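# Load the potato net bag into the crate on the pallet

## Task

Get the entire orange mesh bag of potatoes inside the crate, with the crate sitting on the pallet at the end; one or both robots may work on it since the bag may be too heavy for one. Finish with every gripper released and the robots moved away. A robot that tips over or ends leaning fails the task, and a result that holds only because a robot is supporting it does not count.

## Robot and tools

Robots: r1 and r2, identical Hello Robot Stretch 3 units. Each has a two-wheel differential base with a passive rear omni wheel (0.33 m long, 0.34 m wide), a lift carriage on a vertical mast, and a telescoping arm that reaches out to the robot's RIGHT side, ending in a wrist (yaw, pitch, roll) and a two-finger gripper. The base cannot move sideways; to shift the gripper forward or back you drive the base. Spinning in place pivots about the point midway between the drive wheels, 0.05 m behind the front edge; with the arm retracted and wrist folded, the swept radius is 0.28 m.

Frames: each robot reports in its own base frame (origin on the floor between the drive wheels, x forward, y left, z up). hand_pose is in that frame, at the closed-fingertip point; with wrist joints at zero its x axis is up, y back toward the mast, z toward the rear. Odometry frame = base frame at scene start. The robots do not share frames, so their relative placement must come from images, lidar_m, wrist_depth_mm and head_depth_mm.

Tool execute_actions: arguments actions (a list holding exactly one action, or empty to just read state and images) and cameras (list of camera names, e.g. r1_head_camera, r1_nav_camera, r1_wrist_camera, r2_head_camera, r2_nav_camera, r2_wrist_camera, or "all"; omitted/null means all, [] means none). The action is an object keyed by "r1" and/or "r2". Per robot:
- base: exactly one of translate_m (relative straight drive in metres from the current base position, forward positive, -1 to 1) or rotate_rad (relative in-place turn in radians, counter-clockwise/left positive, -3.2 to 3.2).
- joints: absolute targets by name: lift_m 0 to 1.1 (arm height on the mast); arm_m 0 to 0.52 (extension); wrist_yaw_rad -1.345 to 4.42 (0 along the arm, positive toward the robot's front, 3.0 folded over the base); wrist_pitch_rad -1.57 to 0.451 (0 level, negative tips fingers down); wrist_roll_rad -2.911 to 2.911; gripper_m -0.089 to 0.179 (larger is wider; the true fingertip gap is about 0.007 less when nearly shut, 0.025 less when wide, and zero below 0.007); head_pan_rad -3.953 to 1.73 (0 forward, positive left, -1.57 along the arm); head_tilt_rad -1.53 to 0.419 (negative down).
- contact_limits: {"arm_m": effort %, 1 to 100} makes the arm stop with contact_stop at that effort; it also caps the arm's holding force until the next action.
All motions in one action start together; each action lasts at most 15 s. Unknown keys or out-of-range values reject the whole call. Omitted joints or robots may keep pushing toward earlier targets. Once a result reports a stop, later calls in the same reply are skipped.

wait {seconds: 0 to 10}: lets time pass with no new commands and returns state and images. zoom_image {camera, region:[x0,y0,x1,y1]} magnifies part of that camera's latest full image (max 504x504 px, origin top-left). finished_scene {scene: 1 or 2} ends the scene irreversibly and reports success; the next scene's task comes in its result.

Result lines: base_status and joint_status tell how each commanded motion ended: done, off_target (stopped short and may still push), contact_stop, time_out, torque_fault (after these the old target is dropped). The arm and lift contact_stop against firm resistance and then go slack until recommanded; a slack lift may sink under load. on_its_own covers what was not commanded; "held at" is a held target, not a position. motor_effort is % of max (positive toward higher values; wheels positive = forward), with peak in brackets; readings are biased and noisy. base_odometry counts wheel turns (slip included); heading -3.142 to 3.142, left positive. turned_by_wheels and turned_by_imu give turning since the last result. base_tilt gives forward/right lean in degrees (a few degrees of fixed bias). lidar_m: 12 distances in metres, 30-degree sectors starting straight ahead and going counter-clockwise (4th left, 7th behind, 10th right), scan plane 0.17 m up, range 0.15 to 12 m, "-" nothing seen; own parts may hide sectors 5, 6, 9, 10. wrist_depth_mm and head_depth_mm are 7x7 grids of median depth (45-1000 mm and 280-4000 mm); head image is sideways. Camera calibrations (K, distortion, T_world_to_cam mapping the carrying robot's base frame to the camera) are given in OpenCV convention and are approximate.

Speed: the base is fast (0.30 m/s, 1.9 rad/s) only with lift_m below 0.30, arm_m below 0.03 and wrist_yaw_rad above 2.54; otherwise 0.10 m/s and 0.63 rad/s.

Gripping: command gripper_m below the object's width to grasp; release by going at least 0.02 above where the fingers made contact. Neither reading nor "done" confirms a grasp. Over-squeezing triggers a stall guard that weakens the grip; send a new value to squeeze again.

Cautions: fold or unfold the wrist only with lift_m 0.32 to 0.95, wrist_pitch_rad -0.4 and roll near 0; once folded, lift may go down to 0.25. With yaw below -0.4 keep pitch at -0.5 or lower. Robots pressing hard on each other ends the run; once bases touch, even millimetres more is too much. Two robots can differ in travel by up to 2.5 cm per metre, which strains a shared load and can tip them. Arm pushes with the gripper above about 0.45 m, repeat pushes after a contact_stop, or driving while hooked on something fixed can tip a robot; if it leans, back off in small steps, free the gripper, and lower lift to about 0.2. The wrist servo faults for 10 s after sustained strain. Avoid drops, slips, slams and hard pushes; loose objects may occasionally get nudged.

Each tool is called after ">>>" by a JSON object that holds its "method" and its "body", one argument or row to a line.

## Session

>>> {"method": "execute_actions", "body": {
  "actions": []
}}

Scene clock: 0.00 s.
r1.base_odometry: x=+0.000 y=+0.000 heading=+0.000 (m, m, rad; r1's odometry frame)
r1.turned_by_wheels: +0.000 (rad since the last result)
r1.turned_by_imu: +0.000 (rad since the last result)
r1.base_tilt: forward=+0.0 right=+0.2 (deg)
r1.lidar_m: 0.98 0.96 1.02 1.22 1.21 1.27 1.83 4.54 4.76 3.64 2.44 1.29
r1.head_depth_mm: 1389 1371 1348 1324 1305 1291 1265 / 1287 1270 1247 1229 1211 1196 1172 / 1199 1175 1163 1153 1131 1122 1103 / 1113 1104 1085 1081 1062 1053 1033 / 1051 1037 1022 1011 999 988 974 / 988 978 960 952 939 933 922 / 935 924 913 903 893 884 877
r1.base_status: not commanded
r1.joint_positions: lift_m=+0.342 arm_m=+0.000 wrist_yaw_rad=+2.930 wrist_pitch_rad=-0.366 wrist_roll_rad=+0.007 gripper_m=+0.037 head_pan_rad=+0.009 head_tilt_rad=-0.018
r1.joint_status: not commanded
r1.motor_effort: left_wheel=+0 right_wheel=+0 lift_m=+36 arm_m=+0 wrist_yaw_rad=-1 wrist_pitch_rad=+5 wrist_roll_rad=+0 gripper_m=+0 head_pan_rad=+0 head_tilt_rad=+1 (%)
r1.hand_pose: x=+0.0273 y=+0.0802 z=+0.3668 quat_wxyz=(+0.202, +0.707, +0.054, +0.676) (m; r1's base frame)
r1.wrist_depth_mm: - - - - - 896 751 / - - - - - 925 776 / - - - - - 962 786 / 780 877 932 - - 975 813 / 651 724 768 810 870 901 823 / 559 - 633 638 698 742 783 / 480 - 528 543 589 616 663
r2.base_odometry: x=+0.000 y=+0.000 heading=+0.000 (m, m, rad; r2's odometry frame)
r2.turned_by_wheels: +0.000 (rad since the last result)
r2.turned_by_imu: +0.000 (rad since the last result)
r2.base_tilt: forward=-0.3 right=-0.1 (deg)
r2.lidar_m: 2.44 3.86 5.10 3.61 1.50 1.13 1.11 1.05 0.80 0.78 0.82 1.16
r2.head_depth_mm: 1818 2152 2232 2336 2455 2534 2024 / 1804 2710 3436 3530 3586 3042 2019 / 1783 2692 3565 3584 3603 3062 2048 / 1764 2633 3623 3563 3524 2597 2084 / 1724 2590 3575 3600 3582 2977 2109 / 1719 2542 3670 3615 3612 3230 2166 / 1698 2510 3625 3595 3603 3289 2180
r2.base_status: not commanded
r2.joint_positions: lift_m=+0.457 arm_m=+0.003 wrist_yaw_rad=+2.961 wrist_pitch_rad=-0.313 wrist_roll_rad=-0.004 gripper_m=+0.037 head_pan_rad=-0.013 head_tilt_rad=-0.006
r2.joint_status: not commanded
r2.motor_effort: left_wheel=-1 right_wheel=+0 lift_m=+29 arm_m=+0 wrist_yaw_rad=+0 wrist_pitch_rad=+5 wrist_roll_rad=+1 gripper_m=-1 head_pan_rad=+0 head_tilt_rad=+2 (%)
r2.hand_pose: x=+0.0212 y=+0.0849 z=+0.4944 quat_wxyz=(+0.173, +0.704, +0.047, +0.687) (m; r2's base frame)
r2.wrist_depth_mm: - - - - - - - / - - - - - - - / - - - - - - - / - - - - - - - / - - - 983 952 893 842 / 887 841 - 770 732 739 707 / 719 706 - 669 640 619 611
pictures: r1_head_camera (sideways: a quarter turn clockwise sets it upright), r1_nav_camera (sideways: a quarter turn counterclockwise sets it upright), r1_wrist_camera, r2_head_camera (sideways: a quarter turn clockwise sets it upright), r2_nav_camera (sideways: a quarter turn counterclockwise sets it upright), r2_wrist_camera
Images, in order (width x height): r1_head_camera 896x504, r1_nav_camera 672x504, r1_wrist_camera 644x364, r2_head_camera 896x504, r2_nav_camera 672x504, r2_wrist_camera 644x364.

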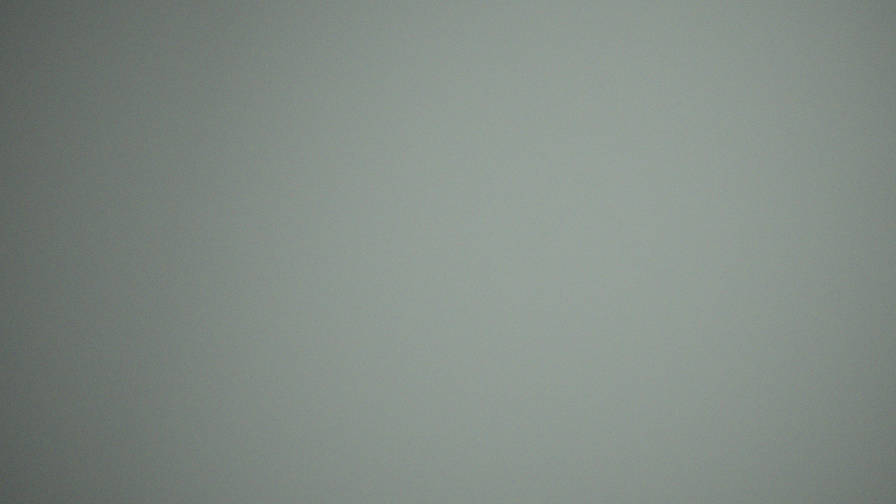

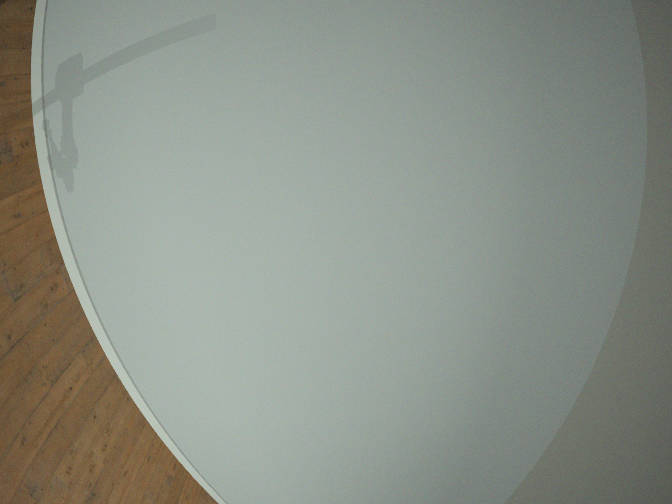

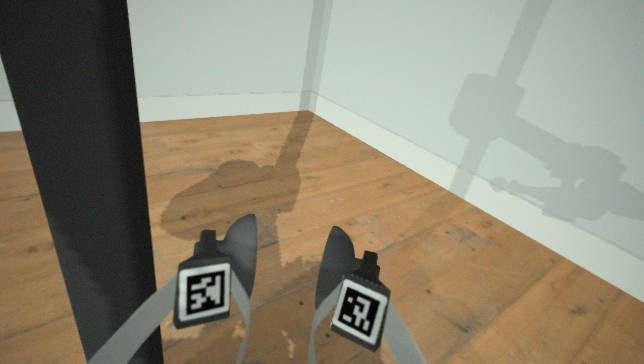

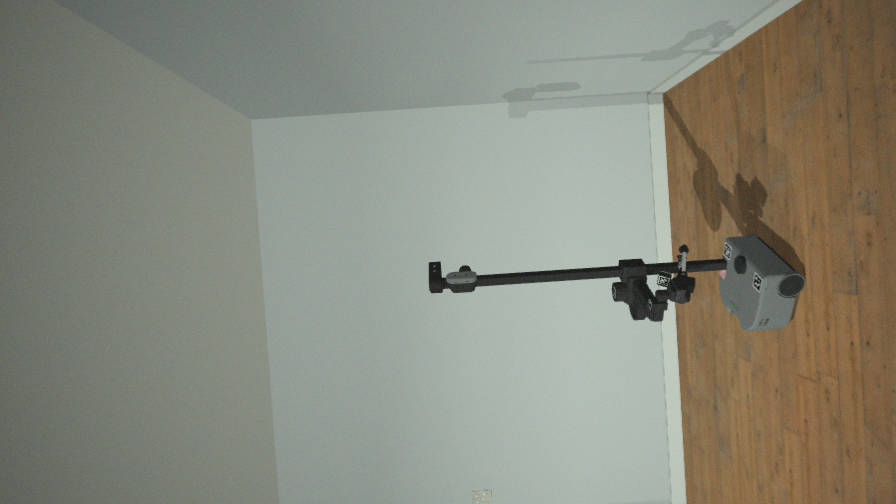

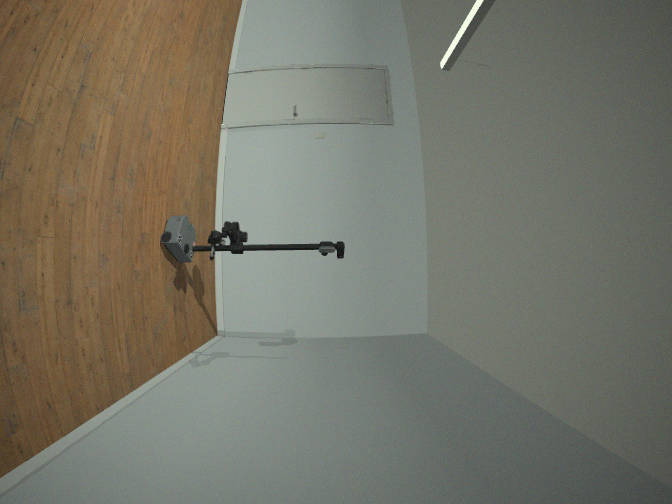

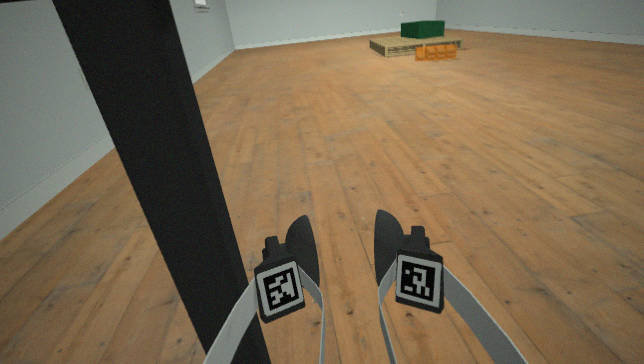

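>>> {"method": "execute_actions", "body": {
  "actions": [
    {"r1":{"joints":{"head_pan_rad":-3.0,"head_tilt_rad":-0.4}},"r2":{"joints":{"head_pan_rad":1.4,"head_tilt_rad":-0.4}}}
  ],
  "cameras": ["r1_head_camera","r1_nav_camera","r2_head_camera","r2_nav_camera"]
}}

Scene clock: 6.47 s.
r1.base_odometry: x=+0.000 y=+0.000 heading=+0.000 (m, m, rad; r1's odometry frame)
r1.turned_by_wheels: +0.000 (rad since the last result)
r1.turned_by_imu: +0.001 (rad since the last result)
r1.base_tilt: forward=+0.1 right=+0.4 (deg)
r1.lidar_m: 0.98 0.97 1.02 1.22 1.21 1.27 1.83 4.55 4.77 3.65 2.44 1.29
r1.head_depth_mm: 1608 1689 1759 1833 1899 1849 1498 / 1859 1935 2010 2151 2220 1897 1508 / 2221 2342 2473 2604 2515 1907 1513 / 2799 2969 3198 3289 2608 1908 1509 / 3689 3965 - - 2604 1900 1510 / - - - - 2593 1918 1509 / - - - - 2621 1929 1520
r1.base_status: not commanded
r1.joint_positions: lift_m=+0.342 arm_m=+0.000 wrist_yaw_rad=+2.930 wrist_pitch_rad=-0.366 wrist_roll_rad=+0.007 gripper_m=+0.037 head_pan_rad=-2.993 head_tilt_rad=-0.395
r1.joint_status: all done
r1.motor_effort: left_wheel=+0(1) right_wheel=+0(0) lift_m=+35(35) arm_m=+0(0) wrist_yaw_rad=+1(1) wrist_pitch_rad=+5(5) wrist_roll_rad=+0(0) gripper_m=+0(0) head_pan_rad=-3(42) head_tilt_rad=-2(18) (%)
r1.hand_pose: x=+0.0273 y=+0.0802 z=+0.3668 quat_wxyz=(+0.202, +0.707, +0.054, +0.676) (m; r1's base frame)
r1.wrist_depth_mm: - - - - - 889 760 / - - - - - 926 754 / - - - - - 943 799 / 777 860 941 - - 974 809 / 642 723 780 814 875 906 841 / 555 - 636 645 702 734 787 / 481 - 525 541 591 614 657
r2.base_odometry: x=+0.000 y=+0.000 heading=+0.000 (m, m, rad; r2's odometry frame)
r2.turned_by_wheels: +0.000 (rad since the last result)
r2.turned_by_imu: +0.001 (rad since the last result)
r2.base_tilt: forward=-0.4 right=-0.1 (deg)
r2.lidar_m: 2.44 3.88 5.10 3.64 1.50 1.13 1.10 1.05 0.80 0.78 0.82 1.16
r2.head_depth_mm: - - - 3245 2194 1657 1333 / - - - 3307 2223 1677 1331 / - - - 3334 2251 1671 1344 / - - - 3414 2268 1688 1350 / - - - 3501 2294 1718 1368 / - - - 3523 2296 1722 1373 / - - - 3671 2356 1724 1367
r2.base_status: not commanded
r2.joint_positions: lift_m=+0.457 arm_m=+0.003 wrist_yaw_rad=+2.961 wrist_pitch_rad=-0.313 wrist_roll_rad=-0.004 gripper_m=+0.037 head_pan_rad=+1.393 head_tilt_rad=-0.395
r2.joint_status: all done
r2.motor_effort: left_wheel=-1(1) right_wheel=+0(0) lift_m=+29(29) arm_m=+0(0) wrist_yaw_rad=-1(0) wrist_pitch_rad=+5(5) wrist_roll_rad=+1(1) gripper_m=-1(0) head_pan_rad=+3(38) head_tilt_rad=-3(25) (%)
r2.hand_pose: x=+0.0212 y=+0.0849 z=+0.4944 quat_wxyz=(+0.173, +0.704, +0.047, +0.687) (m; r2's base frame)
r2.wrist_depth_mm: - - - - - - - / - - - - - - - / - - - - - - - / - - - - - - - / - - - 993 961 895 834 / 871 848 - 772 741 746 710 / 721 706 - 655 637 621 606
pictures: r1_head_camera (sideways: a quarter turn clockwise sets it upright), r1_nav_camera (sideways: a quarter turn counterclockwise sets it upright), r2_head_camera (sideways: a quarter turn clockwise sets it upright), r2_nav_camera (sideways: a quarter turn counterclockwise sets it upright)
camera_calibration (this result's frames):
r1_head_camera: T_world_to_cam=[[0.317246, 0.000081328, -0.948343, 1.25182], [0.0894096, -0.995548, 0.0298245, -0.0371559], [-0.944119, -0.0942527, -0.315841, 0.374743], [0, 0, 0, 1]] pos_world=[-0.04001, -0.00177177, 1.30662]
r1_nav_camera: T_world_to_cam=[[-0.4556, -0.0145823, 0.890065, -1.11452], [-0.14984, 0.986856, -0.0605312, 0.130335], [-0.877483, -0.160946, -0.451797, 0.543118], [0, 0, 0, 1]] pos_world=[-0.0116699, -0.0574616, 1.24526]
r2_head_camera: T_world_to_cam=[[-0.129749, -0.364957, -0.921939, 1.21844], [-0.974584, 0.218189, 0.0507859, -0.0609873], [0.182622, 0.905097, -0.383991, 0.458839], [0, 0, 0, 1]] pos_world=[0.0148597, 0.0426912, 1.30262]
r2_nav_camera: T_world_to_cam=[[0.0869503, 0.330612, 0.939753, -1.17175], [0.978225, -0.206784, -0.0177619, 0.0652567], [0.188453, 0.920835, -0.341393, 0.406152], [0, 0, 0, 1]] pos_world=[-0.0384921, 0.0268913, 1.24098]
Images, in order (width x height): r1_head_camera 896x504, r1_nav_camera 672x504, r2_head_camera 896x504, r2_nav_camera 672x504.

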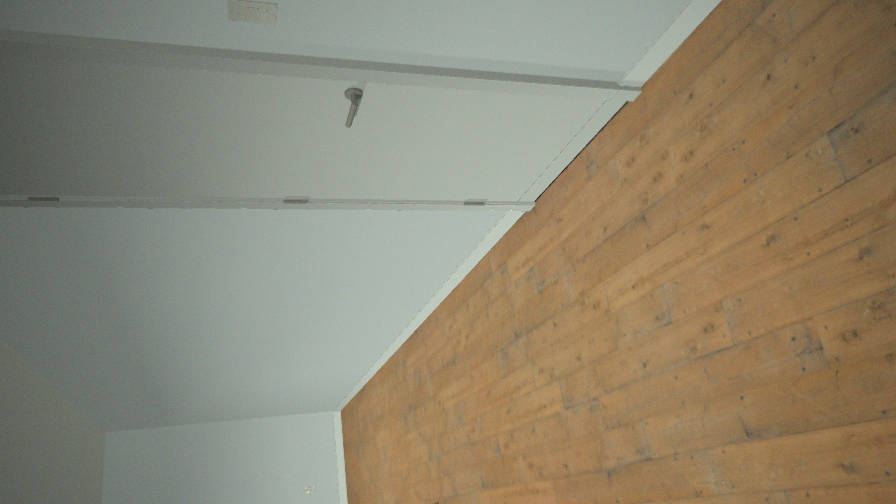

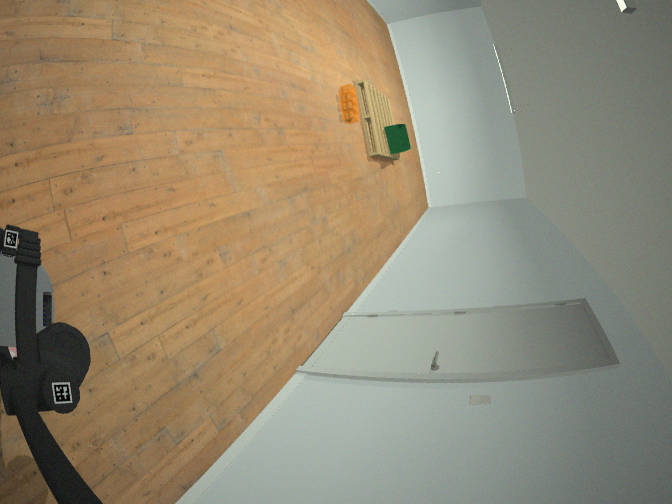

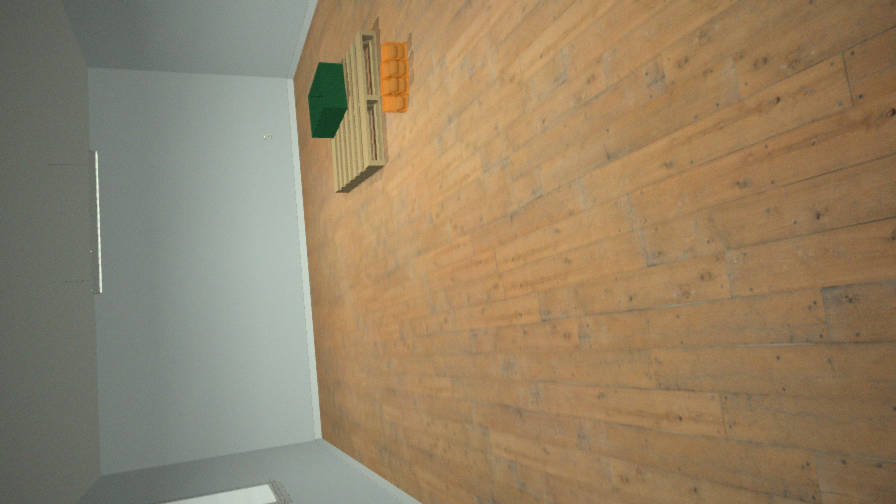

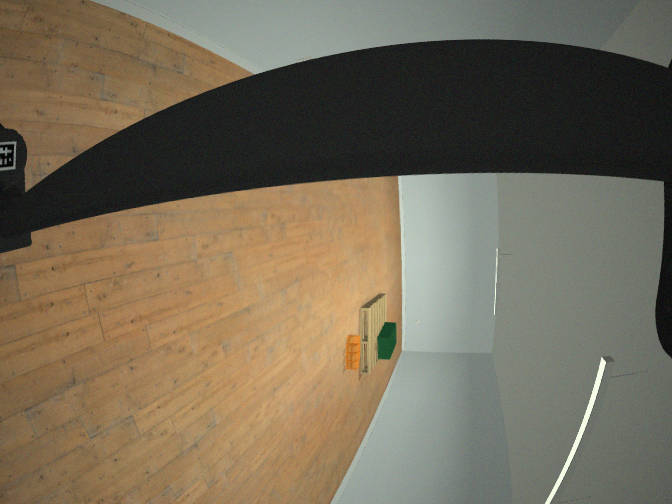

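>>> {"method": "execute_actions", "body": {
  "actions": [
    {"r2":{"base":{"rotate_rad":1.07},"joints":{"head_pan_rad":0,"head_tilt_rad":-0.5,"lift_m":0.28,"arm_m":0,"wrist_yaw_rad":3.0}},"r1":{"base":{"rotate_rad":-2.6},"joints":{"head_pan_rad":0,"head_tilt_rad":-0.5,"lift_m":0.28,"wrist_yaw_rad":3.0}}}
  ],
  "cameras": []
}}

>>> {"method": "execute_actions", "body": {
  "actions": [
    {"r2":{"base":{"translate_m":1.0}},"r1":{"base":{"translate_m":1.0}}}
  ],
  "cameras": []
}}

>>> {"method": "execute_actions", "body": {
  "actions": [
    {"r2":{"base":{"translate_m":1.0}},"r1":{"base":{"translate_m":0.7}}}
  ],
  "cameras": ["r1_nav_camera","r2_head_camera","r1_head_camera"]
}}

Scene clock: 20.17 s.
r1.base_odometry: x=+0.000 y=+0.000 heading=-2.600 (m, m, rad; r1's odometry frame)
r1.turned_by_wheels: -2.600 (rad since the last result)
r1.turned_by_imu: -2.610 (rad since the last result)
r1.base_tilt: forward=+0.3 right=+0.4 (deg)
r1.lidar_m: 4.54 4.74 3.63 2.44 1.28 0.98 0.96 1.03 1.22 1.20 1.27 1.85
r1.head_depth_mm: 3606 3569 3609 3201 2218 1702 1392 / - - - 3194 2239 1703 1390 / - - - 3209 2225 1702 1384 / - - - 3206 2248 1708 1392 / - - - 3184 2237 1718 1389 / - - - 3193 2217 1721 1395 / - - - 3221 2237 1717 1393
r1.base_status: done
r1.joint_positions: lift_m=+0.280 arm_m=+0.000 wrist_yaw_rad=+2.998 wrist_pitch_rad=-0.367 wrist_roll_rad=+0.007 gripper_m=+0.037 head_pan_rad=-0.007 head_tilt_rad=-0.495
r1.joint_status: all done
r1.motor_effort: left_wheel=+2(12) right_wheel=-1(7) lift_m=+25(29) arm_m=+0(1) wrist_yaw_rad=+2(3) wrist_pitch_rad=+5(5) wrist_roll_rad=+0(0) gripper_m=+0(0) head_pan_rad=+3(45) head_tilt_rad=-3(9) (%)
r1.hand_pose: x=+0.0118 y=+0.0828 z=+0.3047 quat_wxyz=(+0.179, +0.705, +0.078, +0.682) (m; r1's base frame)
r1.wrist_depth_mm: - - - - - - - / - - - - - - - / 878 - - - - - - / 698 - 811 894 968 - - / 562 - 668 702 740 816 876 / 480 - 539 557 615 651 695 / - - - 477 519 536 570
r2.base_odometry: x=+0.000 y=+0.000 heading=+1.070 (m, m, rad; r2's odometry frame)
r2.turned_by_wheels: +1.070 (rad since the last result)
r2.turned_by_imu: +1.088 (rad since the last result)
r2.base_tilt: forward=-0.2 right=-0.2 (deg)
r2.lidar_m: 5.08 3.36 1.46 1.13 1.11 1.03 0.79 0.78 0.82 1.20 2.33 3.89
r2.head_depth_mm: - - - 2636 1911 1505 1242 / - - - 2713 1954 1519 1247 / - - - 2727 1970 1526 1255 / - - - 2759 1977 1542 1262 / - - - 2785 2010 1551 1275 / - - - 2842 2020 1574 1276 / - - - 2830 2022 1575 1278
r2.base_status: done
r2.joint_positions: lift_m=+0.281 arm_m=+0.003 wrist_yaw_rad=+2.997 wrist_pitch_rad=-0.313 wrist_roll_rad=-0.004 gripper_m=+0.037 head_pan_rad=+0.007 head_tilt_rad=-0.494
r2.joint_status: all done
joint sent to its limit — the command would take r2.arm_m past its lower limit, so that joint was sent only as far as its limit.
r2.motor_effort: left_wheel=-4(15) right_wheel=+2(6) lift_m=+10(23) arm_m=+0(1) wrist_yaw_rad=+5(6) wrist_pitch_rad=+5(5) wrist_roll_rad=+1(1) gripper_m=-1(1) head_pan_rad=-2(36) head_tilt_rad=-3(12) (%)
r2.hand_pose: x=+0.0129 y=+0.0863 z=+0.3176 quat_wxyz=(+0.161, +0.703, +0.060, +0.690) (m; r2's base frame)
r2.wrist_depth_mm: 800 - - - - - - / 836 - - - - - - / 885 946 - - - - - / 922 961 935 886 846 804 757 / 789 749 - 700 677 628 608 / 612 598 - 551 527 525 502 / 509 499 - - 452 440 426
pictures: none
No camera images: the call's "cameras" was empty. Leave "cameras" out to get every camera's image.

Scene clock: 25.20 s.
r1.base_odometry: x=-0.857 y=-0.516 heading=-2.600 (m, m, rad; r1's odometry frame)
r1.turned_by_wheels: +0.000 (rad since the last result)
r1.turned_by_imu: +0.008 (rad since the last result)
r1.base_tilt: forward=-0.2 right=+0.2 (deg)
r1.lidar_m: 3.54 4.58 3.55 1.94 2.58 2.01 1.96 1.68 1.30 1.28 1.35 1.99
r1.head_depth_mm: 3959 3975 - 3157 2224 1715 1387 / - - - 3184 2243 1699 1391 / - - - 3205 2210 1713 1396 / - - - 3219 2210 1709 1384 / - - - 3159 2226 1712 1390 / - - - 3178 2228 1710 1389 / - - - 3186 2236 1711 1397
r1.base_status: done
r1.joint_positions: lift_m=+0.280 arm_m=+0.000 wrist_yaw_rad=+2.998 wrist_pitch_rad=-0.367 wrist_roll_rad=+0.007 gripper_m=+0.037 head_pan_rad=-0.007 head_tilt_rad=-0.495
r1.joint_status: not commanded
r1.motor_effort: left_wheel=+1(12) right_wheel=-1(5) lift_m=+24(25) arm_m=-1(1) wrist_yaw_rad=+1(2) wrist_pitch_rad=+5(5) wrist_roll_rad=+0(0) gripper_m=+0(0) head_pan_rad=+3(3) head_tilt_rad=-2(2) (%)
r1.hand_pose: x=+0.0116 y=+0.0828 z=+0.3046 quat_wxyz=(+0.179, +0.705, +0.079, +0.682) (m; r1's base frame)
r1.wrist_depth_mm: - - - - - - - / - - - - - - - / 893 - - - - - - / 689 - 804 891 969 - - / 570 - 666 696 744 805 888 / 484 - 549 555 613 645 686 / - - - 478 509 529 567
r2.base_odometry: x=+0.480 y=+0.877 heading=+1.070 (m, m, rad; r2's odometry frame)
r2.turned_by_wheels: +0.000 (rad since the last result)
r2.turned_by_imu: +0.008 (rad since the last result)
r2.base_tilt: forward=-0.2 right=-0.1 (deg)
r2.lidar_m: 4.08 4.58 2.02 1.56 1.55 1.63 1.71 1.68 1.79 2.60 1.82 3.43
r2.head_depth_mm: 3705 3924 - 2692 1927 1503 1245 / - - - 2672 1945 1515 1241 / - - - 2690 1970 1533 1264 / - - - 2775 1976 1537 1262 / - - - 2787 1993 1557 1267 / - - - 2801 2006 1564 1274 / - - - 2881 2019 1566 1285
r2.base_status: done
r2.joint_positions: lift_m=+0.281 arm_m=+0.003 wrist_yaw_rad=+2.997 wrist_pitch_rad=-0.313 wrist_roll_rad=-0.004 gripper_m=+0.037 head_pan_rad=+0.007 head_tilt_rad=-0.495
r2.joint_status: not commanded
r2.motor_effort: left_wheel=-4(10) right_wheel=+1(6) lift_m=+11(11) arm_m=+0(0) wrist_yaw_rad=+3(3) wrist_pitch_rad=+5(5) wrist_roll_rad=+1(1) gripper_m=+0(1) head_pan_rad=-3(2) head_tilt_rad=-2(3) (%)
r2.hand_pose: x=+0.0127 y=+0.0863 z=+0.3176 quat_wxyz=(+0.160, +0.703, +0.060, +0.690) (m; r2's base frame)
r2.wrist_depth_mm: - - - - - - - / - - - - - - - / - - - - - - - / - - 930 880 841 799 752 / 782 747 - 700 682 637 607 / 620 606 - 554 531 527 501 / 515 499 - - 456 443 430
pictures: none
No camera images: the call's "cameras" was empty. Leave "cameras" out to get every camera's image.

Scene clock: 30.23 s.
r1.base_odometry: x=-1.457 y=-0.877 heading=-2.600 (m, m, rad; r1's odometry frame)
r1.turned_by_wheels: +0.000 (rad since the last result)
r1.turned_by_imu: +0.006 (rad since the last result)
r1.base_tilt: forward=+0.1 right=+0.3 (deg)
r1.lidar_m: 2.83 4.48 3.48 1.44 3.50 2.71 2.66 1.75 1.36 1.32 1.41 2.09
r1.head_depth_mm: - - - 3208 2221 1708 1382 / - - - 3186 2232 1701 1382 / - - - 3169 2212 1710 1388 / - - - 3049 2225 1703 1386 / - - - 2976 2225 1703 1394 / - - - 2912 2207 1707 1395 / - - - 2877 2119 1707 1399
r1.base_status: done
r1.joint_positions: lift_m=+0.280 arm_m=+0.000 wrist_yaw_rad=+2.998 wrist_pitch_rad=-0.367 wrist_roll_rad=+0.007 gripper_m=+0.037 head_pan_rad=-0.007 head_tilt_rad=-0.495
r1.joint_status: not commanded
r1.motor_effort: left_wheel=+0(9) right_wheel=+0(4) lift_m=+25(25) arm_m=-1(1) wrist_yaw_rad=+0(2) wrist_pitch_rad=+5(5) wrist_roll_rad=+0(0) gripper_m=+0(0) head_pan_rad=+4(3) head_tilt_rad=-1(1) (%)
r1.hand_pose: x=+0.0116 y=+0.0828 z=+0.3046 quat_wxyz=(+0.179, +0.705, +0.079, +0.682) (m; r1's base frame)
r1.wrist_depth_mm: - - - - - - - / - - - - - - - / 870 - - - - - - / 689 - 811 900 957 - - / 573 - 660 703 748 810 869 / 485 - 548 559 618 646 691 / - - - 481 513 538 576
r2.base_odometry: x=+0.961 y=+1.754 heading=+1.070 (m, m, rad; r2's odometry frame)
r2.turned_by_wheels: +0.000 (rad since the last result)
r2.turned_by_imu: +0.008 (rad since the last result)
r2.base_tilt: forward=-0.3 right=-0.1 (deg)
r2.lidar_m: 3.10 5.76 2.56 1.99 1.98 2.09 2.64 2.59 2.76 2.86 1.33 3.00
r2.head_depth_mm: 3193 3425 3616 2652 1928 1506 1244 / 3679 - - 2695 1942 1518 1246 / - - - 2714 1963 1535 1246 / - - - 2768 1965 1531 1272 / - - 3754 2679 1997 1555 1269 / - - - 2730 2030 1567 1277 / - - - 2859 2028 1566 1278
r2.base_status: done
r2.joint_positions: lift_m=+0.281 arm_m=+0.003 wrist_yaw_rad=+2.998 wrist_pitch_rad=-0.313 wrist_roll_rad=-0.004 gripper_m=+0.037 head_pan_rad=+0.007 head_tilt_rad=-0.495
r2.joint_status: not commanded
r2.motor_effort: left_wheel=-5(9) right_wheel=+1(6) lift_m=+11(11) arm_m=+0(0) wrist_yaw_rad=+3(2) wrist_pitch_rad=+5(5) wrist_roll_rad=+1(0) gripper_m=+0(0) head_pan_rad=-2(2) head_tilt_rad=-2(3) (%)
r2.hand_pose: x=+0.0127 y=+0.0863 z=+0.3176 quat_wxyz=(+0.160, +0.703, +0.060, +0.690) (m; r2's base frame)
r2.wrist_depth_mm: - - - - - - - / - - - - - - - / - - - - - - - / - - 917 892 853 805 763 / 787 741 - 691 670 636 614 / 619 592 - 552 528 522 504 / 510 503 - - 459 441 429
pictures: r1_head_camera (sideways: a quarter turn clockwise sets it upright), r1_nav_camera (sideways: a quarter turn counterclockwise sets it upright), r2_head_camera (sideways: a quarter turn clockwise sets it upright)
camera_calibration (this result's frames):
r1_head_camera: T_world_to_cam=[[-0.406497, 0.0497852, -0.912295, 1.20918], [0.0688081, 0.997347, 0.0237674, -0.0291411], [0.911057, -0.0531118, -0.408844, 0.48446], [0, 0, 0, 1]] pos_world=[0.0521634, -0.00540506, 1.30189]
r1_nav_camera: T_world_to_cam=[[0.538916, -0.0568796, 0.840437, -1.05586], [-0.0111297, -0.998111, -0.060414, 0.129328], [0.842286, 0.0232042, -0.538532, 0.645482], [0, 0, 0, 1]] pos_world=[0.0267816, 0.0540491, 1.24281]
r2_head_camera: T_world_to_cam=[[-0.472881, 0.0597778, -0.879096, 1.16464], [0.0400748, 0.998123, 0.0463145, -0.0613491], [0.880214, -0.0133283, -0.474389, 0.572217], [0, 0, 0, 1]] pos_world=[0.0495219, -0.000758956, 1.29813]
Images, in order (width x height): r1_head_camera 896x504, r1_nav_camera 672x504, r2_head_camera 896x504.

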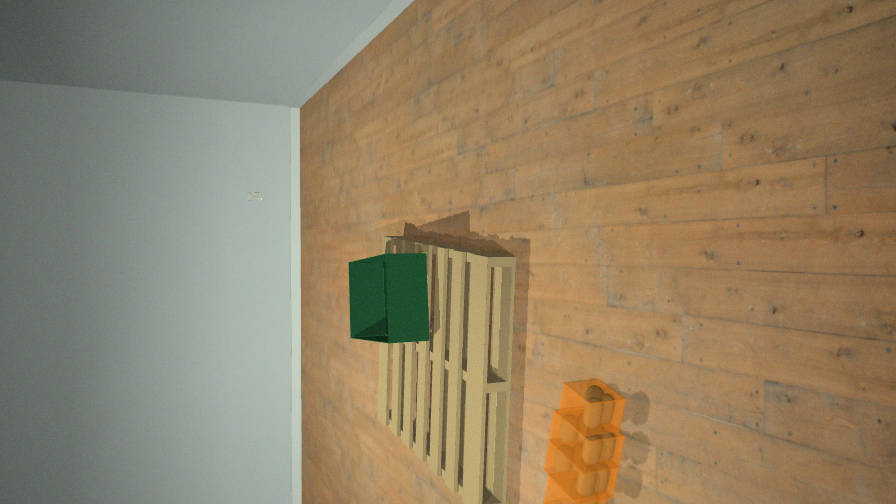

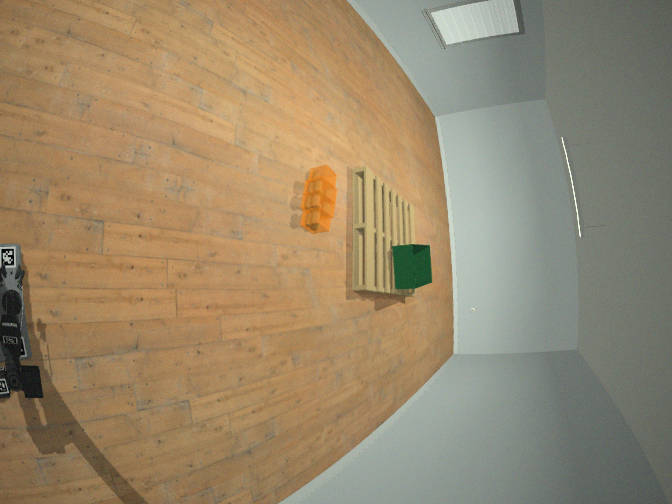

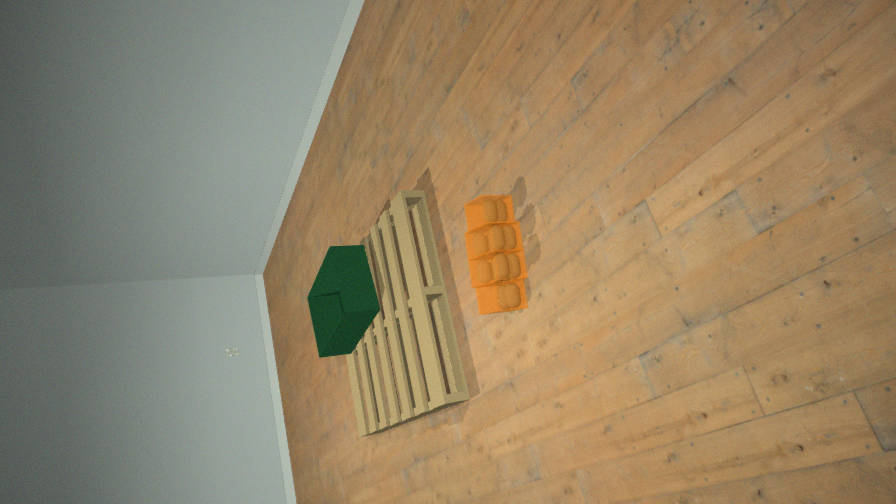

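>>> {"method": "execute_actions", "body": {
  "actions": [
    {"r2":{"base":{"translate_m":1.0}}}
  ],
  "cameras": []
}}

>>> {"method": "execute_actions", "body": {
  "actions": [
    {"r2":{"base":{"translate_m":0.4},"joints":{"lift_m":0.5}}}
  ],
  "cameras": []
}}

>>> {"method": "execute_actions", "body": {
  "actions": [
    {"r2":{"base":{"rotate_rad":1.57},"joints":{"wrist_pitch_rad":-0.4,"head_pan_rad":-1.57,"head_tilt_rad":-1.0}}}
  ],
  "cameras": []
}}

>>> {"method": "execute_actions", "body": {
  "actions": [
    {"r2":{"joints":{"wrist_yaw_rad":0,"gripper_m":0.179}}}
  ],
  "cameras": []
}}

>>> {"method": "execute_actions", "body": {
  "actions": [
    {"r2":{"joints":{"wrist_pitch_rad":-1.5,"arm_m":0.25}}}
  ],
  "cameras": ["r2_head_camera","r2_wrist_camera"]
}}

Scene clock: 55.97 s.
r1.base_odometry: x=-1.457 y=-0.877 heading=-2.600 (m, m, rad; r1's odometry frame)
r1.turned_by_wheels: +0.000 (rad since the last result)
r1.turned_by_imu: +0.001 (rad since the last result)
r1.base_tilt: forward=-0.1 right=+0.2 (deg)
r1.lidar_m: 2.83 4.46 1.31 3.43 3.47 2.72 2.67 1.76 1.36 1.32 1.41 2.09
r1.head_depth_mm: - - - 3221 2216 1716 1391 / - - - 3178 2218 1708 1385 / - - - 3185 2212 1714 1392 / - - - 3054 2223 1709 1389 / - - - 3026 2247 1710 1394 / - - - 2928 2227 1717 1393 / - - - 2868 2111 1709 1387
r1.base_status: not commanded
r1.joint_positions: lift_m=+0.280 arm_m=+0.000 wrist_yaw_rad=+2.998 wrist_pitch_rad=-0.367 wrist_roll_rad=+0.007 gripper_m=+0.037 head_pan_rad=-0.007 head_tilt_rad=-0.495
r1.joint_status: not commanded
r1.motor_effort: left_wheel=+0(0) right_wheel=-1(0) lift_m=+25(25) arm_m=-1(1) wrist_yaw_rad=+1(0) wrist_pitch_rad=+5(5) wrist_roll_rad=+0(0) gripper_m=+0(0) head_pan_rad=+4(3) head_tilt_rad=-2(2) (%)
r1.hand_pose: x=+0.0116 y=+0.0828 z=+0.3046 quat_wxyz=(+0.179, +0.705, +0.079, +0.682) (m; r1's base frame)
r1.wrist_depth_mm: - - - - - - - / - - - - - - - / 877 - - - - - - / 698 - 823 892 962 - - / 567 - 669 697 751 805 887 / 482 - 545 555 611 653 691 / - - - 478 518 534 564
r2.base_odometry: x=+1.441 y=+2.631 heading=+1.070 (m, m, rad; r2's odometry frame)
r2.turned_by_wheels: +0.000 (rad since the last result)
r2.turned_by_imu: +0.009 (rad since the last result)
r2.base_tilt: forward=-0.3 right=+0.0 (deg)
r2.lidar_m: 2.09 5.28 3.09 2.42 2.39 2.55 3.55 3.49 1.27 1.30 2.36 2.56
r2.head_depth_mm: 2777 2960 3148 2654 1929 1516 1245 / 3168 3427 3566 2700 1948 1534 1249 / 3678 - - 2708 1962 1474 1262 / - - - 2429 1946 1457 1264 / - - - 2376 1875 1553 1267 / - - - 2580 1901 1562 1279 / - - - 2699 1948 1575 1278
r2.base_status: done
r2.joint_positions: lift_m=+0.281 arm_m=+0.003 wrist_yaw_rad=+2.998 wrist_pitch_rad=-0.313 wrist_roll_rad=-0.004 gripper_m=+0.037 head_pan_rad=+0.007 head_tilt_rad=-0.495
r2.joint_status: not commanded
r2.motor_effort: left_wheel=-4(10) right_wheel=+1(7) lift_m=+11(11) arm_m=+0(0) wrist_yaw_rad=+4(3) wrist_pitch_rad=+5(5) wrist_roll_rad=+1(1) gripper_m=+0(1) head_pan_rad=-3(3) head_tilt_rad=-2(2) (%)
r2.hand_pose: x=+0.0126 y=+0.0863 z=+0.3176 quat_wxyz=(+0.160, +0.703, +0.060, +0.690) (m; r2's base frame)
r2.wrist_depth_mm: - - - - - - - / - - - - - - - / - - - - - - - / - - 924 881 849 798 759 / 786 745 - 697 680 628 610 / 621 602 - 555 527 520 501 / 513 503 - - 455 443 428
pictures: none
No camera images: the call's "cameras" was empty. Leave "cameras" out to get every camera's image.

Scene clock: 61.33 s.
r1.base_odometry: x=-1.457 y=-0.877 heading=-2.600 (m, m, rad; r1's odometry frame)
r1.turned_by_wheels: +0.000 (rad since the last result)
r1.turned_by_imu: +0.001 (rad since the last result)
r1.base_tilt: forward=+0.0 right=+0.2 (deg)
r1.lidar_m: 2.83 1.46 3.49 3.41 3.47 2.71 2.66 1.75 1.36 1.32 1.41 2.10
r1.head_depth_mm: - - - 3192 2229 1708 1389 / - - - 3178 2207 1696 1379 / - - - 3150 2217 1701 1390 / - - - 3035 2229 1705 1389 / - - - 3009 2220 1716 1393 / - - - 2931 2212 1703 1391 / - - - 2892 2112 1716 1399
r1.base_status: not commanded
r1.joint_positions: lift_m=+0.280 arm_m=+0.000 wrist_yaw_rad=+2.998 wrist_pitch_rad=-0.367 wrist_roll_rad=+0.007 gripper_m=+0.037 head_pan_rad=-0.007 head_tilt_rad=-0.495
r1.joint_status: not commanded
r1.motor_effort: left_wheel=+1(0) right_wheel=+0(0) lift_m=+25(25) arm_m=-1(1) wrist_yaw_rad=+1(2) wrist_pitch_rad=+5(5) wrist_roll_rad=+0(0) gripper_m=+0(0) head_pan_rad=+3(4) head_tilt_rad=-1(2) (%)
r1.hand_pose: x=+0.0116 y=+0.0828 z=+0.3046 quat_wxyz=(+0.179, +0.705, +0.079, +0.682) (m; r1's base frame)
r1.wrist_depth_mm: - - - - - - - / - - - - - - - / 889 - - - - - - / 695 - 802 867 983 - - / 576 - 657 704 748 796 905 / 480 - 545 555 618 643 700 / - - - 478 511 545 570
r2.base_odometry: x=+1.633 y=+2.982 heading=+1.070 (m, m, rad; r2's odometry frame)
r2.turned_by_wheels: +0.000 (rad since the last result)
r2.turned_by_imu: +0.004 (rad since the last result)
r2.base_tilt: forward=-0.3 right=+0.0 (deg)
r2.lidar_m: 1.69 4.91 3.29 2.59 2.56 2.72 3.92 3.86 1.45 2.25 2.23 2.39
r2.head_depth_mm: 2603 2774 2916 2674 1921 1516 1235 / 2964 3208 3421 2668 1934 1521 1249 / 3373 3777 3928 2711 1830 1540 1258 / - - - 2349 1872 1544 1266 / - - - 2448 1877 1523 1265 / - - - 2508 1888 1492 1271 / - - - 2869 1917 1461 1278
r2.base_status: done
r2.joint_positions: lift_m=+0.499 arm_m=+0.003 wrist_yaw_rad=+2.998 wrist_pitch_rad=-0.313 wrist_roll_rad=-0.004 gripper_m=+0.037 head_pan_rad=+0.007 head_tilt_rad=-0.495
r2.joint_status: all done
r2.motor_effort: left_wheel=-4(17) right_wheel=+1(7) lift_m=+44(48) arm_m=+0(0) wrist_yaw_rad=+2(3) wrist_pitch_rad=+5(5) wrist_roll_rad=+1(1) gripper_m=-1(0) head_pan_rad=-2(3) head_tilt_rad=-3(2) (%)
r2.hand_pose: x=+0.0126 y=+0.0863 z=+0.5360 quat_wxyz=(+0.160, +0.703, +0.060, +0.690) (m; r2's base frame)
r2.wrist_depth_mm: - - - - - - - / - - - - - - - / - - - - - - - / - - - - - - - / - - - - - 948 916 / 931 887 - 831 793 789 756 / 769 758 740 700 679 657 644
pictures: none
No camera images: the call's "cameras" was empty. Leave "cameras" out to get every camera's image.

Scene clock: 64.80 s.
r1.base_odometry: x=-1.457 y=-0.877 heading=-2.600 (m, m, rad; r1's odometry frame)
r1.turned_by_wheels: +0.000 (rad since the last result)
r1.turned_by_imu: +0.000 (rad since the last result)
r1.base_tilt: forward=+0.1 right=+0.2 (deg)
r1.lidar_m: 2.83 1.34 3.50 3.43 3.50 2.71 2.66 1.76 1.36 1.32 1.41 2.10
r1.head_depth_mm: - - - 3166 2229 1694 1387 / - - - 3205 2221 1707 1387 / - - - 3156 2230 1706 1389 / - - - 3031 2214 1708 1403 / - - - 2991 2227 1703 1394 / - - - 2939 2231 1706 1394 / - - - 2898 2121 1714 1395
r1.base_status: not commanded
r1.joint_positions: lift_m=+0.280 arm_m=+0.000 wrist_yaw_rad=+2.998 wrist_pitch_rad=-0.367 wrist_roll_rad=+0.007 gripper_m=+0.037 head_pan_rad=-0.007 head_tilt_rad=-0.495
r1.joint_status: not commanded
r1.motor_effort: left_wheel=-1(0) right_wheel=+0(0) lift_m=+26(25) arm_m=-1(1) wrist_yaw_rad=+0(1) wrist_pitch_rad=+5(5) wrist_roll_rad=+0(0) gripper_m=+0(0) head_pan_rad=+3(3) head_tilt_rad=-2(2) (%)
r1.hand_pose: x=+0.0116 y=+0.0828 z=+0.3046 quat_wxyz=(+0.179, +0.705, +0.079, +0.682) (m; r1's base frame)
r1.wrist_depth_mm: - - - - - - - / - - - - - - - / 870 - - - - - - / 696 - 806 888 983 - - / 570 - 670 708 758 806 897 / 487 - 550 560 612 640 694 / - - - 471 510 535 568
r2.base_odometry: x=+1.633 y=+2.982 heading=+2.639 (m, m, rad; r2's odometry frame)
r2.turned_by_wheels: +1.570 (rad since the last result)
r2.turned_by_imu: +1.596 (rad since the last result)
r2.base_tilt: forward=-0.2 right=+0.0 (deg)
r2.lidar_m: 2.58 2.54 2.73 3.93 3.88 1.45 2.26 2.23 2.39 1.69 4.93 3.31
r2.head_depth_mm: 2568 2125 1776 1520 1332 1188 1073 / 2646 2131 1765 1529 1348 1238 - / 2630 2120 1698 1533 1320 1235 - / 2639 1870 1686 1536 1296 1245 - / 2191 1836 1655 1543 1316 1201 1076 / 2185 1952 1651 1536 1354 1198 1083 / 2695 2004 1656 1510 1351 1207 1082
r2.base_status: done
r2.joint_positions: lift_m=+0.499 arm_m=+0.003 wrist_yaw_rad=+2.998 wrist_pitch_rad=-0.414 wrist_roll_rad=-0.004 gripper_m=+0.037 head_pan_rad=-1.563 head_tilt_rad=-0.988
r2.joint_status: all done
r2.motor_effort: left_wheel=-4(11) right_wheel=+2(4) lift_m=+44(45) arm_m=+0(0) wrist_yaw_rad=+2(3) wrist_pitch_rad=+4(4) wrist_roll_rad=+1(1) gripper_m=+1(1) head_pan_rad=-2(36) head_tilt_rad=-5(28) (%)
r2.hand_pose: x=+0.0110 y=+0.0750 z=+0.5128 quat_wxyz=(+0.195, +0.699, +0.096, +0.681) (m; r2's base frame)
r2.wrist_depth_mm: - - - - - - - / - - - - - - - / - - - - - - - / - - - - - - 996 / - 971 - 923 912 865 809 / 836 801 775 748 721 724 684 / 706 685 675 647 631 612 594
pictures: none
No camera images: the call's "cameras" was empty. Leave "cameras" out to get every camera's image.

Scene clock: 67.30 s.
r1.base_odometry: x=-1.457 y=-0.877 heading=-2.600 (m, m, rad; r1's odometry frame)
r1.turned_by_wheels: +0.000 (rad since the last result)
r1.turned_by_imu: +0.000 (rad since the last result)
r1.base_tilt: forward=+0.1 right=+0.4 (deg)
r1.lidar_m: 2.83 1.34 3.49 3.42 3.48 2.71 2.66 1.76 1.36 1.32 1.41 2.09
r1.head_depth_mm: - - - 3188 2211 1719 1386 / - - - 3169 2220 1699 1391 / - - - 3189 2235 1690 1392 / - - - 3027 2223 1722 1393 / - - - 3001 2228 1710 1394 / - - - 2917 2240 1708 1388 / - - - 2866 2109 1721 1394
r1.base_status: not commanded
r1.joint_positions: lift_m=+0.280 arm_m=+0.000 wrist_yaw_rad=+2.998 wrist_pitch_rad=-0.367 wrist_roll_rad=+0.007 gripper_m=+0.037 head_pan_rad=-0.007 head_tilt_rad=-0.495
r1.joint_status: not commanded
r1.motor_effort: left_wheel=+0(0) right_wheel=+0(0) lift_m=+26(25) arm_m=-1(1) wrist_yaw_rad=+1(2) wrist_pitch_rad=+5(5) wrist_roll_rad=+0(0) gripper_m=+0(0) head_pan_rad=+3(3) head_tilt_rad=-2(1) (%)
r1.hand_pose: x=+0.0116 y=+0.0828 z=+0.3046 quat_wxyz=(+0.179, +0.705, +0.079, +0.682) (m; r1's base frame)
r1.wrist_depth_mm: - - - - - - - / - - - - - - - / 872 - - - - - - / 688 - 799 881 979 - - / 569 - 654 704 748 817 897 / 485 - 547 550 616 654 695 / - - - 476 509 538 571
r2.base_odometry: x=+1.633 y=+2.982 heading=+2.639 (m, m, rad; r2's odometry frame)
r2.turned_by_wheels: +0.000 (rad since the last result)
r2.turned_by_imu: +0.000 (rad since the last result)
r2.base_tilt: forward=-0.3 right=-0.1 (deg)
r2.lidar_m: 2.59 2.54 2.73 3.92 3.89 1.45 2.25 2.23 2.39 1.69 4.91 3.31
r2.head_depth_mm: 2556 2115 1786 1517 1336 1195 1075 / 2646 2128 1770 1527 1336 1235 - / 2636 2118 1701 1528 1313 - - / 2679 1891 1684 1538 1313 1191 - / 2193 1833 1659 1545 1317 1192 1077 / 2194 1935 1650 1537 1348 1201 1080 / 2710 2004 1673 1517 1348 1199 1085
r2.base_status: not commanded
r2.joint_positions: lift_m=+0.499 arm_m=+0.003 wrist_yaw_rad=+0.004 wrist_pitch_rad=-0.414 wrist_roll_rad=-0.004 gripper_m=+0.179 head_pan_rad=-1.563 head_tilt_rad=-0.988
r2.joint_status: all done
r2.motor_effort: left_wheel=-4(4) right_wheel=+2(2) lift_m=+44(43) arm_m=+0(0) wrist_yaw_rad=-4(7) wrist_pitch_rad=+4(5) wrist_roll_rad=+1(0) gripper_m=+0(84) head_pan_rad=-2(3) head_tilt_rad=-5(5) (%)
r2.hand_pose: x=-0.0207 y=-0.3726 z=+0.5128 quat_wxyz=(+0.694, +0.147, -0.690, -0.144) (m; r2's base frame)
r2.wrist_depth_mm: - - - - - - - / - - - - - - - / - - - - - - - / - - - - - - 976 / - 964 944 913 853 849 836 / 838 847 786 654 723 707 - / 709 665 656 604 550 611 590
pictures: none
No camera images: the call's "cameras" was empty. Leave "cameras" out to get every camera's image.

Scene clock: 70.37 s.
r1.base_odometry: x=-1.457 y=-0.877 heading=-2.600 (m, m, rad; r1's odometry frame)
r1.turned_by_wheels: +0.000 (rad since the last result)
r1.turned_by_imu: +0.000 (rad since the last result)
r1.base_tilt: forward=+0.1 right=+0.3 (deg)
r1.lidar_m: 2.83 1.34 3.50 3.43 3.50 2.70 2.67 1.76 1.36 1.32 1.41 2.09
r1.head_depth_mm: - - - 3161 2239 1710 1387 / - - - 3142 2211 1700 1389 / - - - 3183 2223 1706 1392 / - - - 3023 2228 1715 1390 / - - - 3015 2228 1715 1383 / - - - 2907 2215 1716 1395 / - - - 2920 2117 1716 1393
r1.base_status: not commanded
r1.joint_positions: lift_m=+0.280 arm_m=+0.000 wrist_yaw_rad=+2.998 wrist_pitch_rad=-0.367 wrist_roll_rad=+0.007 gripper_m=+0.037 head_pan_rad=-0.007 head_tilt_rad=-0.495
r1.joint_status: not commanded
r1.motor_effort: left_wheel=-1(0) right_wheel=+0(0) lift_m=+26(24) arm_m=-1(1) wrist_yaw_rad=+2(1) wrist_pitch_rad=+5(5) wrist_roll_rad=+0(0) gripper_m=+0(0) head_pan_rad=+3(4) head_tilt_rad=-1(2) (%)
r1.hand_pose: x=+0.0116 y=+0.0828 z=+0.3046 quat_wxyz=(+0.179, +0.705, +0.079, +0.682) (m; r1's base frame)
r1.wrist_depth_mm: - - - - - - - / - - - - - - - / 875 - - - - - - / 704 - 808 885 970 - - / 568 - 663 707 759 813 889 / 482 - 548 554 607 639 692 / - - - 478 511 533 570
r2.base_odometry: x=+1.633 y=+2.982 heading=+2.639 (m, m, rad; r2's odometry frame)
r2.turned_by_wheels: +0.000 (rad since the last result)
r2.turned_by_imu: +0.001 (rad since the last result)
r2.base_tilt: forward=-0.3 right=+0.0 (deg)
r2.lidar_m: 2.58 2.55 2.72 3.92 3.90 1.45 2.26 2.23 2.39 1.69 4.92 3.30
r2.head_depth_mm: 2588 2117 1772 1521 1336 1192 1072 / 2645 2120 1780 1525 1353 1206 - / 2666 2133 1704 1600 1297 1189 - / 2678 1870 1671 1563 1294 1190 - / 2200 1830 1678 1541 1317 1195 1079 / 2184 1946 1648 1542 1355 1204 1080 / 2695 2008 1662 1506 1347 1201 1081
r2.base_status: not commanded
r2.joint_positions: lift_m=+0.499 arm_m=+0.250 wrist_yaw_rad=+0.002 wrist_pitch_rad=-1.496 wrist_roll_rad=-0.004 gripper_m=+0.179 head_pan_rad=-1.563 head_tilt_rad=-0.988
r2.joint_status: all done
r2.motor_effort: left_wheel=-4(4) right_wheel=+2(1) lift_m=+44(44) arm_m=+4(6) wrist_yaw_rad=-2(3) wrist_pitch_rad=-1(4) wrist_roll_rad=+1(1) gripper_m=+0(1) head_pan_rad=-1(2) head_tilt_rad=-5(5) (%)
r2.hand_pose: x=-0.0216 y=-0.3898 z=+0.3806 quat_wxyz=(+0.520, +0.482, -0.517, -0.480) (m; r2's base frame)
r2.wrist_depth_mm: 532 527 479 470 458 508 504 / 535 534 479 428 515 514 514 / 548 543 533 534 528 523 517 / 558 555 547 544 540 535 527 / 571 560 561 549 551 537 538 / 578 574 575 568 561 553 - / 586 589 575 572 - 557 561
pictures: r2_head_camera (sideways: a quarter turn clockwise sets it upright), r2_wrist_camera
camera_calibration (this result's frames):
r2_head_camera: T_world_to_cam=[[0.0566414, 0.832517, -0.551096, 0.733923], [0.998279, -0.0556316, 0.0185624, -0.0310428], [-0.0152048, -0.551199, -0.834235, 1.04573], [0, 0, 0, 1]] pos_world=[0.00531908, -0.0363252, 1.27742]
r2_wrist_camera: T_world_to_cam=[[-0.996081, 0.0863414, -0.0191545, 0.0310501], [0.0836002, 0.989885, 0.11462, 0.374141], [0.0288572, 0.11257, -0.993225, 0.589184], [0, 0, 0, 1]] pos_world=[-0.0173521, -0.439362, 0.542903]
Images, in order (width x height): r2_head_camera 896x504, r2_wrist_camera 644x364.

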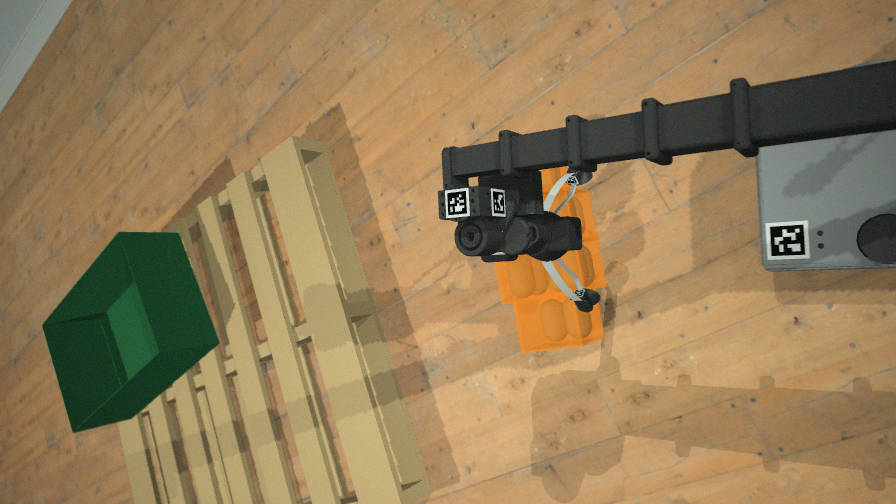

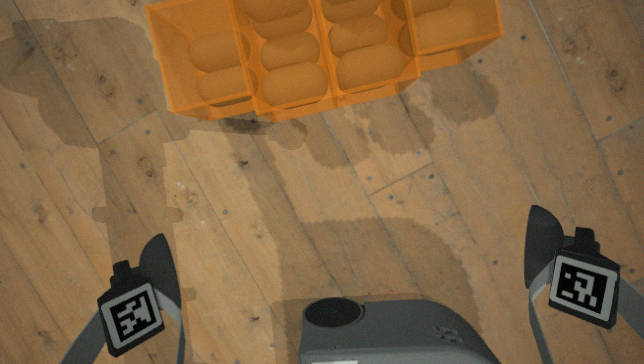

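>>> {"method": "execute_actions", "body": {
  "actions": [
    {"r2":{"base":{"translate_m":0.17},"joints":{"arm_m":0.43,"wrist_roll_rad":1.57,"lift_m":0.33}},"r1":{"base":{"translate_m":0.6}}}
  ],
  "cameras": ["r2_head_camera","r2_wrist_camera"]
}}

Scene clock: 98.90 s.
r1.base_odometry: x=-1.971 y=-1.186 heading=-2.600 (m, m, rad; r1's odometry frame)
r1.turned_by_wheels: +0.000 (rad since the last result)
r1.turned_by_imu: +0.005 (rad since the last result)
r1.base_tilt: forward=-0.1 right=+0.2 (deg)
r1.lidar_m: 2.22 4.41 1.09 3.37 3.62 3.34 3.27 1.82 1.40 1.37 1.49 2.19
r1.head_depth_mm: - - - 3179 2219 1718 1391 / - - - 3232 2217 1708 1393 / - - - 3196 2223 1699 1391 / - - - 2707 2096 1715 1380 / - - - 2552 2083 1709 1390 / - - - 2894 2100 1698 1389 / - - - 3089 2113 1714 1400
r1.base_status: done
r1.joint_positions: lift_m=+0.280 arm_m=+0.000 wrist_yaw_rad=+2.999 wrist_pitch_rad=-0.367 wrist_roll_rad=+0.007 gripper_m=+0.037 head_pan_rad=-0.007 head_tilt_rad=-0.495
r1.joint_status: not commanded
r1.motor_effort: left_wheel=+0(10) right_wheel=+0(6) lift_m=+26(25) arm_m=-1(1) wrist_yaw_rad=+2(2) wrist_pitch_rad=+5(5) wrist_roll_rad=+0(0) gripper_m=+0(0) head_pan_rad=+4(4) head_tilt_rad=-2(3) (%)
r1.hand_pose: x=+0.0116 y=+0.0828 z=+0.3046 quat_wxyz=(+0.179, +0.705, +0.079, +0.682) (m; r1's base frame)
r1.wrist_depth_mm: - - - - - - - / - - - - - - - / 888 - - - - - - / 687 - 810 886 990 940 - / 560 - 655 693 742 812 882 / 480 - 544 553 621 644 693 / - - - 474 513 537 567
r2.base_odometry: x=+1.484 y=+3.064 heading=+2.639 (m, m, rad; r2's odometry frame)
r2.turned_by_wheels: +0.000 (rad since the last result)
r2.turned_by_imu: +0.002 (rad since the last result)
r2.base_tilt: forward=-0.2 right=-0.1 (deg)
r2.lidar_m: 2.42 2.38 2.56 3.81 3.96 1.11 1.15 2.39 2.56 1.67 4.84 3.09
r2.head_depth_mm: 2644 2115 1786 1520 1344 1189 1070 / 2629 2121 1691 1526 1315 1199 - / 2617 1881 1695 1547 1304 1198 - / 2191 1824 1671 1586 1322 1198 - / 2162 1874 1655 1540 1345 1199 1083 / 2662 1997 1646 1531 1349 1202 1078 / 2693 2011 1711 1548 1357 1193 1082
r2.base_status: done
r2.joint_positions: lift_m=+0.331 arm_m=+0.430 wrist_yaw_rad=+0.002 wrist_pitch_rad=-1.497 wrist_roll_rad=+1.564 gripper_m=+0.179 head_pan_rad=-1.563 head_tilt_rad=-0.988
r2.joint_status: all done
r2.motor_effort: left_wheel=-4(5) right_wheel=+2(5) lift_m=+11(39) arm_m=+4(3) wrist_yaw_rad=-2(1) wrist_pitch_rad=-1(1) wrist_roll_rad=+3(3) gripper_m=-1(0) head_pan_rad=-2(3) head_tilt_rad=-4(5) (%)
r2.hand_pose: x=-0.0216 y=-0.5694 z=+0.2122 quat_wxyz=(+0.003, +0.002, -0.733, -0.681) (m; r2's base frame)
r2.wrist_depth_mm: 372 367 309 306 330 330 318 / 384 375 258 304 252 337 329 / 395 389 376 327 356 345 340 / 410 396 387 318 363 357 349 / 425 413 400 387 376 369 357 / 438 421 415 399 389 380 - / 452 441 425 414 402 389 381
pictures: r2_head_camera (sideways: a quarter turn clockwise sets it upright), r2_wrist_camera
camera_calibration (this result's frames):
r2_head_camera: T_world_to_cam=[[0.0567111, 0.832513, -0.551096, 0.733923], [0.998274, -0.0557151, 0.0185624, -0.0310428], [-0.0152509, -0.551197, -0.834236, 1.04573], [0, 0, 0, 1]] pos_world=[0.00531604, -0.0363252, 1.27742]
r2_wrist_camera: T_world_to_cam=[[0.0853677, 0.992587, -0.0865047, 0.597013], [0.978973, -0.0674178, 0.192528, -0.0280818], [0.185269, -0.101121, -0.977471, 0.320445], [0, 0, 0, 1]] pos_world=[-0.0828429, -0.562076, 0.370277]
Images, in order (width x height): r2_head_camera 896x504, r2_wrist_camera 644x364.

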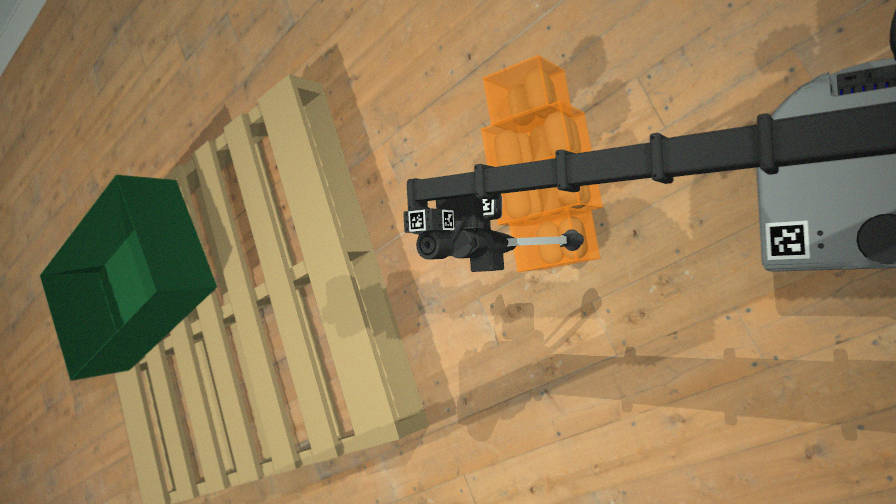

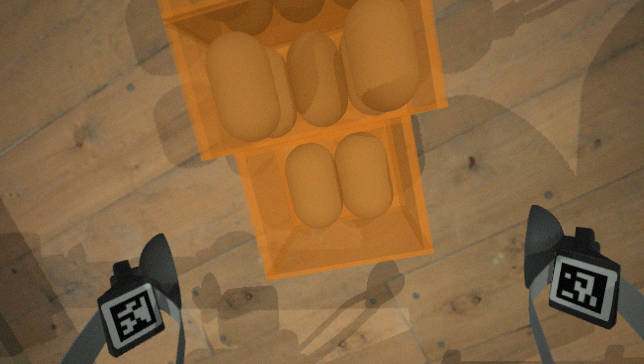

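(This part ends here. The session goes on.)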